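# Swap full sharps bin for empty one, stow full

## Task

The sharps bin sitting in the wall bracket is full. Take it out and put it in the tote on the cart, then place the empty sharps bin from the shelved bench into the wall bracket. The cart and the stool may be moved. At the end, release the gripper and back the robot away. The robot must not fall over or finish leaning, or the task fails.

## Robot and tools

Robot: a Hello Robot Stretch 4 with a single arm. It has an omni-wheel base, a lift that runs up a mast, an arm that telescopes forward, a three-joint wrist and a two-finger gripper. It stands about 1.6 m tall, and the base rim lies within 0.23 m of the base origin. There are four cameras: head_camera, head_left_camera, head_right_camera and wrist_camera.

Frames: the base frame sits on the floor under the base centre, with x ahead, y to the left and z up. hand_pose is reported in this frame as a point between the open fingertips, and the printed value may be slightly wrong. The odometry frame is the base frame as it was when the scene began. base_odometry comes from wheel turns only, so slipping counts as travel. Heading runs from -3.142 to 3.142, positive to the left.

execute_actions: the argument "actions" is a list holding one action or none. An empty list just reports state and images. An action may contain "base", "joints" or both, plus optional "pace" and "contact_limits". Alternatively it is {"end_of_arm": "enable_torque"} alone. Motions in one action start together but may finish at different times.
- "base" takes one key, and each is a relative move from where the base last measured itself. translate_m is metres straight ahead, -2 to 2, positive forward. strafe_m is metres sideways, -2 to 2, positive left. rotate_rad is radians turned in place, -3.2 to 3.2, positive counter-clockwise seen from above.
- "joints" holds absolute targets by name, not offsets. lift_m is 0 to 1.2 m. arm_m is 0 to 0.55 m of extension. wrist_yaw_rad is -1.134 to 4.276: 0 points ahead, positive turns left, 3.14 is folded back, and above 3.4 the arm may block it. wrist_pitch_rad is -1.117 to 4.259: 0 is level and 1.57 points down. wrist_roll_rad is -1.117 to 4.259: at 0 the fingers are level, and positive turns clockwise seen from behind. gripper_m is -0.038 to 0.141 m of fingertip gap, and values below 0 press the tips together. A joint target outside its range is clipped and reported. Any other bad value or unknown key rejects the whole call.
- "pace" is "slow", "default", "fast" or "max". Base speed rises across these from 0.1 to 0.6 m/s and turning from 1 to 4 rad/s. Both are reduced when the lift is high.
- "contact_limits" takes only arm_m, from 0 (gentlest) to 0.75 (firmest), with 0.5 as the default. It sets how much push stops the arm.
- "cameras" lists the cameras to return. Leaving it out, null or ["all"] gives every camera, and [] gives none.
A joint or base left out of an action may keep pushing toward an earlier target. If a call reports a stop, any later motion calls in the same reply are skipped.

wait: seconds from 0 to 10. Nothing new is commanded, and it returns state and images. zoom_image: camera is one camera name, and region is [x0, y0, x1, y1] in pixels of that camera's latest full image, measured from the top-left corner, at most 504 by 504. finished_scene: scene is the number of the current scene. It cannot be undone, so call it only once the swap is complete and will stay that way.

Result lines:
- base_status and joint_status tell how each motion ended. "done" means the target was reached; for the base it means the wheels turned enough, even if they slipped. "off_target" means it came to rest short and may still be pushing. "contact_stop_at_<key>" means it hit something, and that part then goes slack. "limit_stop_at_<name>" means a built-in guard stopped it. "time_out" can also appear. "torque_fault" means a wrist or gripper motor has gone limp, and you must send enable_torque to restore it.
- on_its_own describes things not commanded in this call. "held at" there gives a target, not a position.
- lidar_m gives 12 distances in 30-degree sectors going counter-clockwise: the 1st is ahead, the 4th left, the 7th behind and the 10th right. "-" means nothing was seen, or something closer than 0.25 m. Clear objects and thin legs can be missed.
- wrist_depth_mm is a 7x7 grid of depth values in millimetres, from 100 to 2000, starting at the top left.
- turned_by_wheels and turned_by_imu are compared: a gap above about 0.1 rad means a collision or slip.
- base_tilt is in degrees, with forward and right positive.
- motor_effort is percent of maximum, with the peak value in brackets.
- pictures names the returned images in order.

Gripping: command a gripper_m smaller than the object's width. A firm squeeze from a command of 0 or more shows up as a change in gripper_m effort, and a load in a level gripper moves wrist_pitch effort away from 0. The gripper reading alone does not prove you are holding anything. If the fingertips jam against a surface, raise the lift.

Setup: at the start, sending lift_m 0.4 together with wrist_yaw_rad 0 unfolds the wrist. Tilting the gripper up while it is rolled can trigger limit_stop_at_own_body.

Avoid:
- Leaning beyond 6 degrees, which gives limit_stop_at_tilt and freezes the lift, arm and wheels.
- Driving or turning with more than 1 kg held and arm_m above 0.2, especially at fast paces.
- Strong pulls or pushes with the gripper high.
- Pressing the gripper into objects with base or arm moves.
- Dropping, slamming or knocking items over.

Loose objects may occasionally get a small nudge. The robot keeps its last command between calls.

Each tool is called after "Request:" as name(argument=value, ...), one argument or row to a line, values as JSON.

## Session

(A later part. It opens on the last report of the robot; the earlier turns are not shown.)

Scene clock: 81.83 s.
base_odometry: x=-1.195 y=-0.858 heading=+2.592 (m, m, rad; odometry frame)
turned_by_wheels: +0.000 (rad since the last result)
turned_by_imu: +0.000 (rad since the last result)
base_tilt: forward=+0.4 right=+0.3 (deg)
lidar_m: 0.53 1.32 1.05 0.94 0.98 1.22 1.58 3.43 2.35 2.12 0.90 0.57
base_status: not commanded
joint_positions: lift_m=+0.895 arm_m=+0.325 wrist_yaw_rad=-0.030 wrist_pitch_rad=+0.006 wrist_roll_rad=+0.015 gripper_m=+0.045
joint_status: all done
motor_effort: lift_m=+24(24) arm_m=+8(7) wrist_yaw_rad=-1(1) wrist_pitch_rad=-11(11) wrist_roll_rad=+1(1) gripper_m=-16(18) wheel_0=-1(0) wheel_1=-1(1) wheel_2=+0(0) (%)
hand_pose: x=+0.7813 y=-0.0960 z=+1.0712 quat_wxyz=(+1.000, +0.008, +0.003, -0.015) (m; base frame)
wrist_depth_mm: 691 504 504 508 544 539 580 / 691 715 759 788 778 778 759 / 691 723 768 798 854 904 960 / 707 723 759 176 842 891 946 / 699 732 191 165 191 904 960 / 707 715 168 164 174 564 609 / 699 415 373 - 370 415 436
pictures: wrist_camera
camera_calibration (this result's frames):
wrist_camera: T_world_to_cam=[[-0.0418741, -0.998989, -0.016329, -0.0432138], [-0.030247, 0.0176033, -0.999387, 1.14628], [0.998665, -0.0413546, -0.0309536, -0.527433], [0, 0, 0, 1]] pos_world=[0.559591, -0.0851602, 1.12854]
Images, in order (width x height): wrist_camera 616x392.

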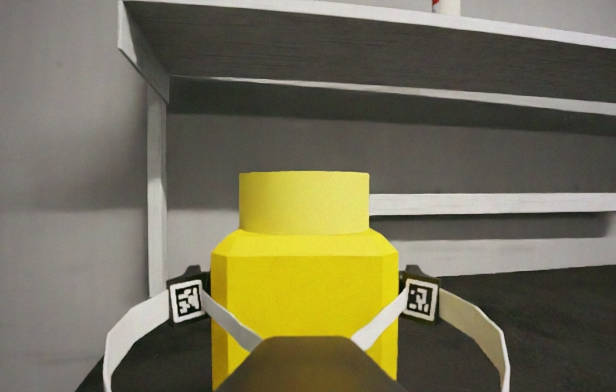

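Request:
execute_actions(
  actions=[
    {"base":{"rotate_rad":-2.54},"joints":{"arm_m":0,"wrist_yaw_rad":0}},
  ],
  cameras=[],
)

Request:
execute_actions(
  actions=[
    {"base":{"translate_m":0.8},"joints":{"lift_m":0.4},"pace":"fast"},
  ],
  cameras=["head_camera"],
)

Request:
execute_actions(
  actions=[
    {"base":{"translate_m":2},"joints":{"lift_m":0.63},"pace":"max"},
  ],
  cameras=[],
)

Request:
execute_actions(
  actions=[
    {"base":{"rotate_rad":-0.415},"joints":{"arm_m":0.15}},
  ],
  cameras=["head_camera","wrist_camera"],
)

Scene clock: 89.53 s.
base_odometry: x=-1.195 y=-0.858 heading=+0.053 (m, m, rad; odometry frame)
turned_by_wheels: -2.539 (rad since the last result)
turned_by_imu: -2.492 (rad since the last result)
base_tilt: forward=+0.4 right=+0.3 (deg)
lidar_m: 0.40 2.29 2.13 0.83 0.57 0.52 1.34 1.02 0.94 0.99 1.29 0.41
base_status: done
joint_positions: lift_m=+0.895 arm_m=+0.001 wrist_yaw_rad=+0.000 wrist_pitch_rad=+0.006 wrist_roll_rad=+0.015 gripper_m=+0.045
joint_status: all done
motor_effort: lift_m=+23(23) arm_m=-8(13) wrist_yaw_rad=+0(4) wrist_pitch_rad=-11(10) wrist_roll_rad=+2(0) gripper_m=-19(18) wheel_0=+5(11) wheel_1=+4(11) wheel_2=+2(8) (%)
hand_pose: x=+0.4608 y=-0.0875 z=+1.0713 quat_wxyz=(+1.000, +0.007, +0.003, +0.000) (m; base frame)
wrist_depth_mm: - - - - - - - / - - - - - - - / - - - - - - - / - - - 176 - - - / - - 191 166 191 - - / - - 167 164 174 - - / - - - - - - -
pictures: none
No camera images: the call's "cameras" was empty. Leave "cameras" out to get every camera's image.

Scene clock: 93.07 s.
base_odometry: x=-0.397 y=-0.816 heading=+0.053 (m, m, rad; odometry frame)
turned_by_wheels: +0.000 (rad since the last result)
turned_by_imu: -0.001 (rad since the last result)
base_tilt: forward=+0.4 right=+0.3 (deg)
lidar_m: 0.41 1.93 1.78 1.83 1.35 1.26 1.31 1.40 1.30 1.16 1.16 0.44
base_status: done
joint_positions: lift_m=+0.400 arm_m=+0.001 wrist_yaw_rad=+0.000 wrist_pitch_rad=+0.006 wrist_roll_rad=+0.015 gripper_m=+0.045
joint_status: all done
motor_effort: lift_m=+19(24) arm_m=-8(8) wrist_yaw_rad=-1(0) wrist_pitch_rad=-12(11) wrist_roll_rad=+1(3) gripper_m=-17(17) wheel_0=+4(11) wheel_1=+4(9) wheel_2=-2(13) (%)
hand_pose: x=+0.4607 y=-0.0874 z=+0.5766 quat_wxyz=(+1.000, +0.007, +0.003, +0.000) (m; base frame)
wrist_depth_mm: - - - - - - - / - - - - - - - / - - - - - - - / - - - 176 - - - / - - 190 165 191 - - / 1808 1708 168 164 174 1661 1808 / 1281 1255 1138 - 1118 1255 1255
pictures: head_camera
Images, in order (width x height): head_camera 420x560.

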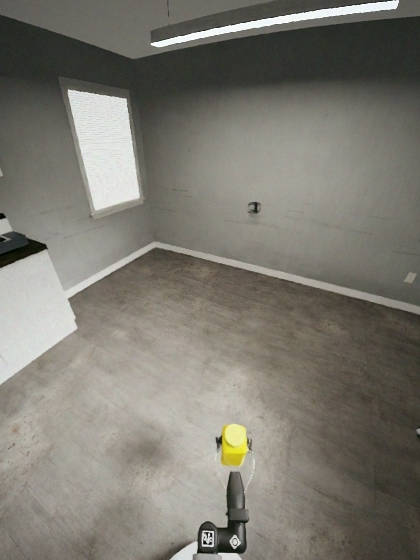

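Scene clock: 98.27 s.
base_odometry: x=+1.600 y=-0.708 heading=+0.054 (m, m, rad; odometry frame)
turned_by_wheels: +0.001 (rad since the last result)
turned_by_imu: -0.003 (rad since the last result)
base_tilt: forward=+0.4 right=+0.3 (deg)
lidar_m: 0.40 1.16 1.54 1.56 1.38 2.88 3.43 1.87 1.84 1.41 0.96 0.42
base_status: done
joint_positions: lift_m=+0.630 arm_m=+0.001 wrist_yaw_rad=+0.000 wrist_pitch_rad=+0.006 wrist_roll_rad=+0.015 gripper_m=+0.045
joint_status: all done
motor_effort: lift_m=+22(27) arm_m=-7(7) wrist_yaw_rad=-1(0) wrist_pitch_rad=-12(13) wrist_roll_rad=-1(2) gripper_m=-19(18) wheel_0=+2(12) wheel_1=+2(9) wheel_2=+3(15) (%)
hand_pose: x=+0.4607 y=-0.0874 z=+0.8064 quat_wxyz=(+1.000, +0.007, +0.003, +0.000) (m; base frame)
wrist_depth_mm: 1025 891 778 699 627 569 530 / 1025 878 778 699 634 574 530 / 1042 891 788 699 634 580 530 / 1042 904 788 176 627 574 535 / 1042 904 191 166 191 585 539 / 1042 891 167 164 174 564 539 / 1060 878 809 - 615 580 539
pictures: none
No camera images: the call's "cameras" was empty. Leave "cameras" out to get every camera's image.

Scene clock: 99.77 s.
base_odometry: x=+1.600 y=-0.708 heading=-0.360 (m, m, rad; odometry frame)
turned_by_wheels: -0.414 (rad since the last result)
turned_by_imu: -0.406 (rad since the last result)
base_tilt: forward=+0.4 right=+0.3 (deg)
lidar_m: 0.56 0.92 1.30 1.54 1.39 1.40 3.91 3.02 1.85 2.13 1.21 0.90
base_status: done
joint_positions: lift_m=+0.630 arm_m=+0.149 wrist_yaw_rad=+0.000 wrist_pitch_rad=+0.006 wrist_roll_rad=+0.015 gripper_m=+0.045
joint_status: all done
motor_effort: lift_m=+22(22) arm_m=+8(7) wrist_yaw_rad=-1(1) wrist_pitch_rad=-11(11) wrist_roll_rad=+1(0) gripper_m=-18(18) wheel_0=+5(11) wheel_1=+4(10) wheel_2=+1(8) (%)
hand_pose: x=+0.6080 y=-0.0874 z=+0.8064 quat_wxyz=(+1.000, +0.007, +0.003, +0.000) (m; base frame)
wrist_depth_mm: 504 504 504 504 508 504 508 / 508 508 508 508 504 508 508 / 508 504 508 512 508 512 512 / 508 508 512 176 512 508 512 / 512 517 191 166 191 512 512 / 512 512 167 164 174 517 517 / 517 512 517 - 517 517 521
pictures: head_camera, wrist_camera
camera_calibration (this result's frames):
wrist_camera: T_world_to_cam=[[-0.0117477, -0.999798, -0.0163226, -0.0645406], [-0.0307969, 0.0166777, -0.999387, 0.876443], [0.999457, -0.0112378, -0.0309866, -0.360087], [0, 0, 0, 1]] pos_world=[0.386125, -0.0831912, 0.863694]
Images, in order (width x height): head_camera 420x560, wrist_camera 616x392.

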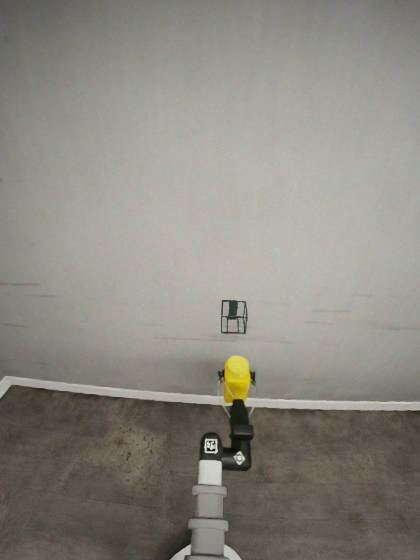

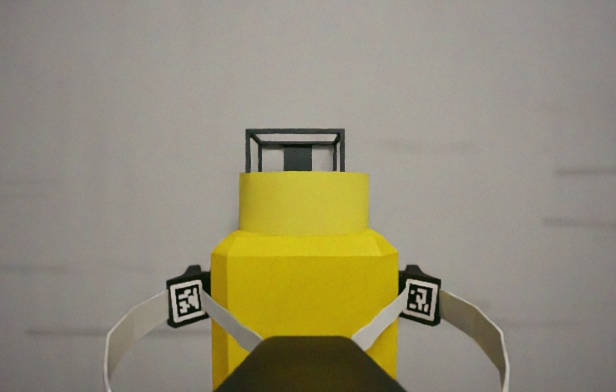

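Request:
execute_actions(
  actions=[
    {"base":{"strafe_m":0.009},"joints":{"arm_m":0.26}},
  ],
  cameras=["wrist_camera"],
)

Request:
zoom_image(
  camera="wrist_camera",
  region=[174,60,426,312],
)

Request:
execute_actions(
  actions=[
    {"joints":{"lift_m":0.895},"pace":"fast"},
  ],
  cameras=[],
)

Request:
execute_actions(
  actions=[
    {"joints":{"arm_m":0.393}},
  ],
  cameras=[],
)

Scene clock: 105.73 s.
base_odometry: x=+1.603 y=-0.699 heading=-0.360 (m, m, rad; odometry frame)
turned_by_wheels: +0.000 (rad since the last result)
turned_by_imu: +0.000 (rad since the last result)
base_tilt: forward=+0.3 right=+0.3 (deg)
lidar_m: 0.67 0.93 1.31 1.53 1.39 1.39 3.88 3.03 1.85 2.14 1.24 0.90
base_status: done
joint_positions: lift_m=+0.630 arm_m=+0.259 wrist_yaw_rad=+0.000 wrist_pitch_rad=+0.006 wrist_roll_rad=+0.015 gripper_m=+0.045
joint_status: all done
motor_effort: lift_m=+22(22) arm_m=+8(6) wrist_yaw_rad=-1(0) wrist_pitch_rad=-10(10) wrist_roll_rad=+0(1) gripper_m=-19(17) wheel_0=-4(10) wheel_1=+4(12) wheel_2=+0(1) (%)
hand_pose: x=+0.7180 y=-0.0874 z=+0.8064 quat_wxyz=(+1.000, +0.007, +0.003, +0.000) (m; base frame)
wrist_depth_mm: 397 399 397 399 399 399 399 / 397 399 399 399 402 399 399 / 399 399 402 402 402 399 402 / 402 404 402 176 402 402 404 / 402 404 191 166 191 404 404 / 402 404 167 164 174 407 404 / 404 407 404 - 407 407 410
pictures: wrist_camera
camera_calibration (this result's frames):
wrist_camera: T_world_to_cam=[[-0.011715, -0.999798, -0.0163227, -0.0632624], [-0.03077, 0.0166765, -0.999387, 0.87982], [0.999458, -0.0112056, -0.0309592, -0.470039], [0, 0, 0, 1]] pos_world=[0.496115, -0.083189, 0.863696]
Images, in order (width x height): wrist_camera 616x392.

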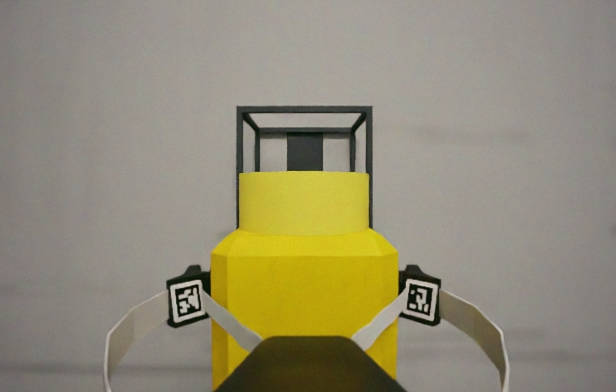

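Region (174, 60, 426, 312) of wrist_camera's 616x392 image, scaled by 2.000.

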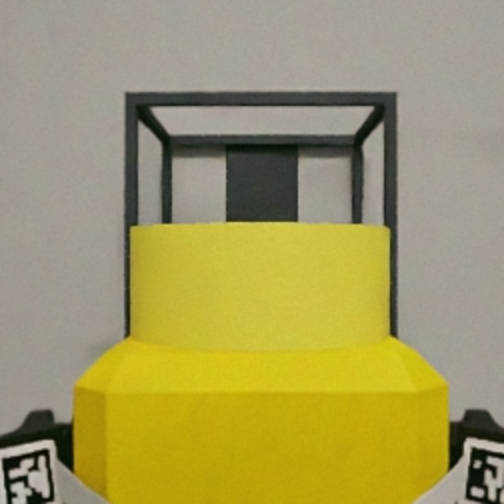

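Scene clock: 107.47 s.
base_odometry: x=+1.603 y=-0.699 heading=-0.360 (m, m, rad; odometry frame)
turned_by_wheels: +0.000 (rad since the last result)
turned_by_imu: +0.000 (rad since the last result)
base_tilt: forward=+0.4 right=+0.3 (deg)
lidar_m: 0.65 0.93 1.31 1.52 1.37 1.38 3.88 3.02 1.84 2.17 1.25 0.91
base_status: not commanded
joint_positions: lift_m=+0.895 arm_m=+0.259 wrist_yaw_rad=+0.000 wrist_pitch_rad=+0.006 wrist_roll_rad=+0.015 gripper_m=+0.045
joint_status: all done
motor_effort: lift_m=+23(25) arm_m=+7(8) wrist_yaw_rad=-1(1) wrist_pitch_rad=-10(11) wrist_roll_rad=+0(0) gripper_m=-19(17) wheel_0=-4(4) wheel_1=+4(4) wheel_2=+0(0) (%)
hand_pose: x=+0.7180 y=-0.0874 z=+1.0713 quat_wxyz=(+1.000, +0.007, +0.003, +0.000) (m; base frame)
wrist_depth_mm: 399 399 397 397 399 397 399 / 397 399 399 399 399 402 402 / 399 399 402 399 402 402 402 / 399 402 402 176 402 402 404 / 404 402 191 166 191 407 404 / 404 404 167 164 174 404 404 / 407 407 404 - 407 407 407
pictures: none
No camera images: the call's "cameras" was empty. Leave "cameras" out to get every camera's image.

Scene clock: 108.90 s.
base_odometry: x=+1.603 y=-0.699 heading=-0.360 (m, m, rad; odometry frame)
turned_by_wheels: +0.000 (rad since the last result)
turned_by_imu: +0.000 (rad since the last result)
base_tilt: forward=+0.4 right=+0.3 (deg)
lidar_m: 0.79 0.93 1.28 1.53 1.37 1.38 3.89 3.03 1.85 2.16 1.24 0.92
base_status: not commanded
joint_positions: lift_m=+0.895 arm_m=+0.392 wrist_yaw_rad=+0.000 wrist_pitch_rad=+0.006 wrist_roll_rad=+0.015 gripper_m=+0.045
joint_status: all done
motor_effort: lift_m=+23(24) arm_m=+8(6) wrist_yaw_rad=-1(1) wrist_pitch_rad=-10(11) wrist_roll_rad=+1(1) gripper_m=-16(19) wheel_0=-4(4) wheel_1=+4(5) wheel_2=+0(0) (%)
hand_pose: x=+0.8510 y=-0.0874 z=+1.0713 quat_wxyz=(+1.000, +0.007, +0.003, +0.000) (m; base frame)
wrist_depth_mm: 266 266 266 266 265 266 267 / 267 267 267 267 268 268 268 / 268 268 268 268 268 270 268 / 268 268 268 176 271 270 271 / 271 270 191 166 191 272 270 / 272 271 167 164 174 272 272 / 273 273 272 - 273 272 272
pictures: none
No camera images: the call's "cameras" was empty. Leave "cameras" out to get every camera's image.

Request:
execute_actions(
  actions=[
    {"joints":{"lift_m":0.855,"arm_m":0.395},"pace":"slow"},
  ],
  cameras=["head_camera"],
)

Request:
zoom_image(
  camera="head_camera",
  region=[190,255,290,355],
)

Scene clock: 114.10 s.
base_odometry: x=+1.603 y=-0.699 heading=-0.360 (m, m, rad; odometry frame)
turned_by_wheels: +0.000 (rad since the last result)
turned_by_imu: +0.000 (rad since the last result)
base_tilt: forward=+0.4 right=+0.3 (deg)
lidar_m: 0.79 0.93 1.28 1.53 1.37 1.40 3.89 3.04 1.84 2.16 1.24 0.92
base_status: not commanded
joint_positions: lift_m=+0.855 arm_m=+0.394 wrist_yaw_rad=+0.000 wrist_pitch_rad=+0.006 wrist_roll_rad=+0.015 gripper_m=+0.045
joint_status: all done
motor_effort: lift_m=+18(21) arm_m=+8(10) wrist_yaw_rad=-1(1) wrist_pitch_rad=-10(11) wrist_roll_rad=+1(1) gripper_m=-17(17) wheel_0=-4(4) wheel_1=+4(4) wheel_2=+0(0) (%)
hand_pose: x=+0.8530 y=-0.0874 z=+1.0317 quat_wxyz=(+1.000, +0.007, +0.003, +0.000) (m; base frame)
wrist_depth_mm: 264 265 265 265 265 264 265 / 266 265 265 266 265 266 266 / 266 266 266 266 266 267 267 / 268 267 268 176 268 267 268 / 268 268 191 165 191 268 268 / 270 270 168 164 174 270 270 / 270 270 271 - 271 271 272
pictures: head_camera
Images, in order (width x height): head_camera 420x560.

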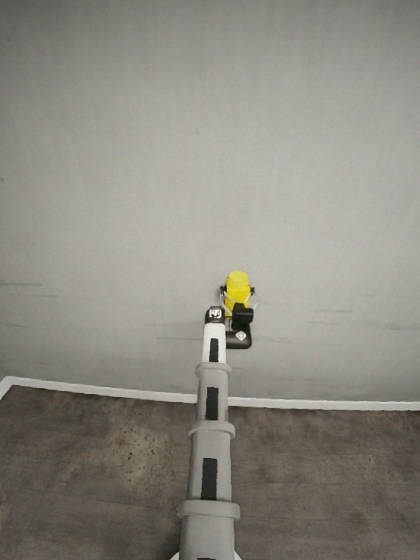

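Region (190, 255, 290, 355) of head_camera's 420x560 image, scaled by 5.040, with more detail than that image has.

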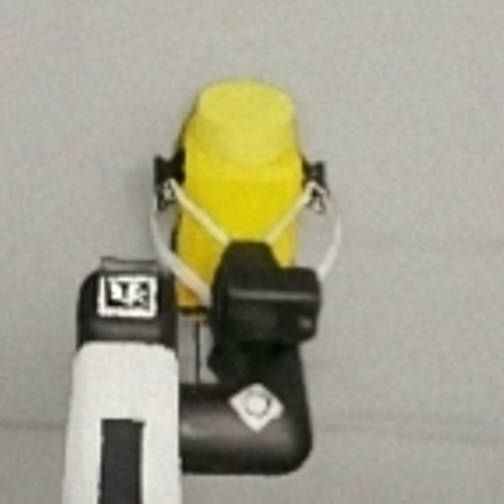

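Request:
execute_actions(
  actions=[
    {"joints":{"lift_m":0.777},"pace":"slow"},
  ],
  cameras=["wrist_camera"],
)

Request:
execute_actions(
  actions=[
    {"joints":{"gripper_m":0.068,"arm_m":0.385},"pace":"slow"},
  ],
  cameras=[],
)

Request:
execute_actions(
  actions=[
    {"joints":{"gripper_m":0.13,"arm_m":0.379}},
  ],
  cameras=["wrist_camera"],
)

Request:
execute_actions(
  actions=[
    {"base":{"translate_m":-0.45},"joints":{"arm_m":0},"pace":"fast"},
  ],
  cameras=["wrist_camera","head_right_camera"],
)

Scene clock: 120.03 s.
base_odometry: x=+1.603 y=-0.699 heading=-0.360 (m, m, rad; odometry frame)
turned_by_wheels: +0.000 (rad since the last result)
turned_by_imu: +0.000 (rad since the last result)
base_tilt: forward=+0.3 right=+0.3 (deg)
lidar_m: 0.81 0.93 1.31 1.53 1.39 1.37 3.89 3.02 1.85 2.15 1.25 0.91
base_status: not commanded
joint_positions: lift_m=+0.777 arm_m=+0.394 wrist_yaw_rad=+0.000 wrist_pitch_rad=+0.004 wrist_roll_rad=+0.015 gripper_m=+0.045
joint_status: all done
motor_effort: lift_m=+18(19) arm_m=+8(7) wrist_yaw_rad=-1(1) wrist_pitch_rad=-4(12) wrist_roll_rad=+0(1) gripper_m=-18(16) wheel_0=-4(4) wheel_1=+4(4) wheel_2=+0(0) (%)
hand_pose: x=+0.8530 y=-0.0874 z=+0.9544 quat_wxyz=(+1.000, +0.007, +0.002, +0.000) (m; base frame)
wrist_depth_mm: 265 265 265 266 264 265 265 / 265 266 266 267 266 266 266 / 266 266 266 266 266 267 267 / 267 267 266 176 267 268 268 / 268 268 191 165 191 268 270 / 271 268 167 164 174 271 270 / 270 270 169 - 175 271 272
pictures: wrist_camera
camera_calibration (this result's frames):
wrist_camera: T_world_to_cam=[[-0.0117167, -0.999798, -0.0163503, -0.0592481], [-0.0284784, 0.0166784, -0.999455, 1.03003], [0.999526, -0.0112447, -0.028668, -0.602611], [0, 0, 0, 1]] pos_world=[0.630964, -0.0831916, 1.01123]
Images, in order (width x height): wrist_camera 616x392.

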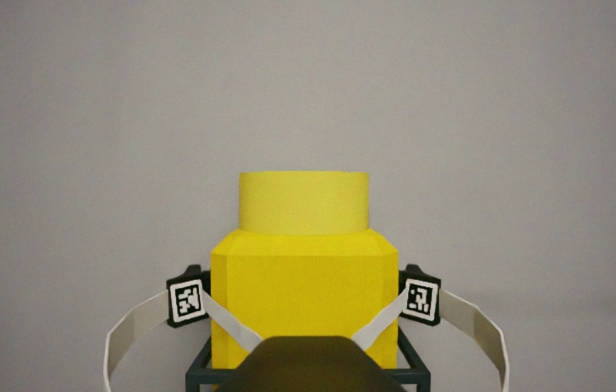

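Scene clock: 121.30 s.
base_odometry: x=+1.603 y=-0.699 heading=-0.360 (m, m, rad; odometry frame)
turned_by_wheels: +0.000 (rad since the last result)
turned_by_imu: +0.000 (rad since the last result)
base_tilt: forward=+0.3 right=+0.3 (deg)
lidar_m: 0.79 0.92 1.27 1.53 1.40 1.37 3.91 3.05 1.84 2.16 1.24 0.92
base_status: not commanded
joint_positions: lift_m=+0.777 arm_m=+0.386 wrist_yaw_rad=+0.000 wrist_pitch_rad=+0.003 wrist_roll_rad=+0.015 gripper_m=+0.068
joint_status: all done
motor_effort: lift_m=+18(17) arm_m=-8(9) wrist_yaw_rad=+0(3) wrist_pitch_rad=-3(5) wrist_roll_rad=+1(1) gripper_m=-9(17) wheel_0=-4(4) wheel_1=+4(4) wheel_2=+0(0) (%)
hand_pose: x=+0.8457 y=-0.0875 z=+0.9545 quat_wxyz=(+1.000, +0.007, +0.002, +0.000) (m; base frame)
wrist_depth_mm: 273 272 273 273 272 273 273 / 273 274 273 273 273 273 274 / 274 274 273 274 274 276 274 / 274 274 274 183 276 276 276 / 276 276 196 172 217 277 277 / 277 276 177 172 181 278 277 / 277 277 172 - 177 278 278
pictures: none
No camera images: the call's "cameras" was empty. Leave "cameras" out to get every camera's image.

Scene clock: 122.87 s.
base_odometry: x=+1.603 y=-0.699 heading=-0.360 (m, m, rad; odometry frame)
turned_by_wheels: +0.000 (rad since the last result)
turned_by_imu: +0.000 (rad since the last result)
base_tilt: forward=+0.4 right=+0.3 (deg)
lidar_m: 0.79 0.92 1.30 1.54 1.37 1.37 3.92 3.02 1.84 2.17 1.22 0.91
base_status: not commanded
joint_positions: lift_m=+0.777 arm_m=+0.380 wrist_yaw_rad=+0.000 wrist_pitch_rad=+0.004 wrist_roll_rad=+0.015 gripper_m=+0.130
joint_status: all done
motor_effort: lift_m=+18(18) arm_m=-8(8) wrist_yaw_rad=-1(3) wrist_pitch_rad=-5(5) wrist_roll_rad=+1(2) gripper_m=+0(10) wheel_0=-4(4) wheel_1=+4(4) wheel_2=+0(0) (%)
hand_pose: x=+0.8397 y=-0.0874 z=+0.9544 quat_wxyz=(+1.000, +0.007, +0.002, +0.000) (m; base frame)
wrist_depth_mm: 278 278 278 277 279 278 278 / 278 279 279 279 279 279 279 / 279 279 281 279 279 281 281 / 279 281 279 190 281 281 282 / 282 281 209 178 216 282 282 / 282 282 181 178 186 283 283 / 283 285 186 - 201 285 286
pictures: wrist_camera
camera_calibration (this result's frames):
wrist_camera: T_world_to_cam=[[-0.0118318, -0.999796, -0.0163474, -0.059343], [-0.0287329, 0.0166817, -0.999448, 1.02978], [0.999517, -0.0113556, -0.0289245, -0.589101], [0, 0, 0, 1]] pos_world=[0.617703, -0.083199, 1.0112]
Images, in order (width x height): wrist_camera 616x392.

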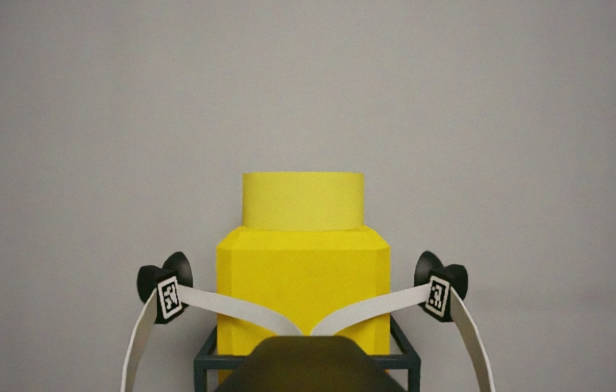

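Scene clock: 125.40 s.
base_odometry: x=+1.183 y=-0.541 heading=-0.361 (m, m, rad; odometry frame)
turned_by_wheels: -0.001 (rad since the last result)
turned_by_imu: +0.001 (rad since the last result)
base_tilt: forward=+0.3 right=+0.3 (deg)
lidar_m: 1.22 1.39 1.60 1.57 1.10 1.40 3.38 2.88 1.79 1.74 1.87 1.38
base_status: done
joint_positions: lift_m=+0.777 arm_m=+0.001 wrist_yaw_rad=+0.000 wrist_pitch_rad=+0.004 wrist_roll_rad=+0.015 gripper_m=+0.130
joint_status: all done
motor_effort: lift_m=+18(19) arm_m=-8(10) wrist_yaw_rad=+0(2) wrist_pitch_rad=-6(6) wrist_roll_rad=+0(0) gripper_m=+1(1) wheel_0=-4(10) wheel_1=-5(11) wheel_2=+2(13) (%)
hand_pose: x=+0.4607 y=-0.0875 z=+0.9542 quat_wxyz=(+1.000, +0.007, +0.002, +0.000) (m; base frame)
wrist_depth_mm: 1078 1078 1078 1078 1098 1098 1098 / 1098 1098 1078 1078 1098 1098 1098 / 1098 1098 1098 1098 1098 1098 1098 / 1098 1098 1098 1098 1098 1098 1098 / 1098 1098 1098 1118 1118 1118 1098 / 1118 1118 1118 1118 1118 1098 1118 / 1118 1098 1118 - 1118 1098 1118
pictures: head_right_camera, wrist_camera
camera_calibration (this result's frames):
wrist_camera: T_world_to_cam=[[-0.0120133, -0.999794, -0.0163434, -0.0638014], [-0.0290321, 0.0166865, -0.999439, 1.01886], [0.999506, -0.0115321, -0.0292266, -0.209964], [0, 0, 0, 1]] pos_world=[0.238673, -0.0832107, 1.01111]
Images, in order (width x height): head_right_camera 420x672, wrist_camera 616x392.

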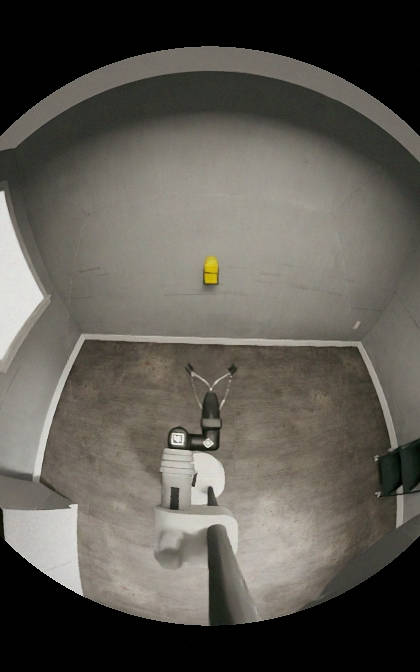

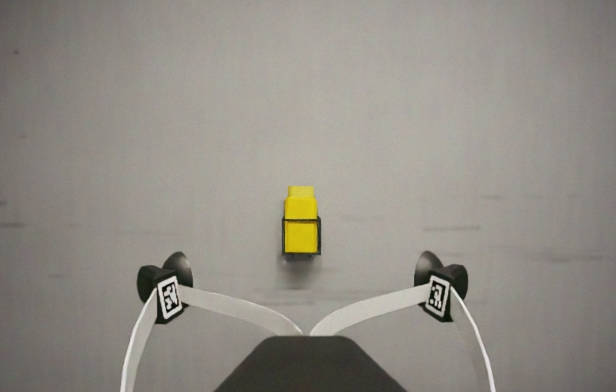

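Request:
finished_scene(
  scene=2,
)

The scene is finished: the task was done.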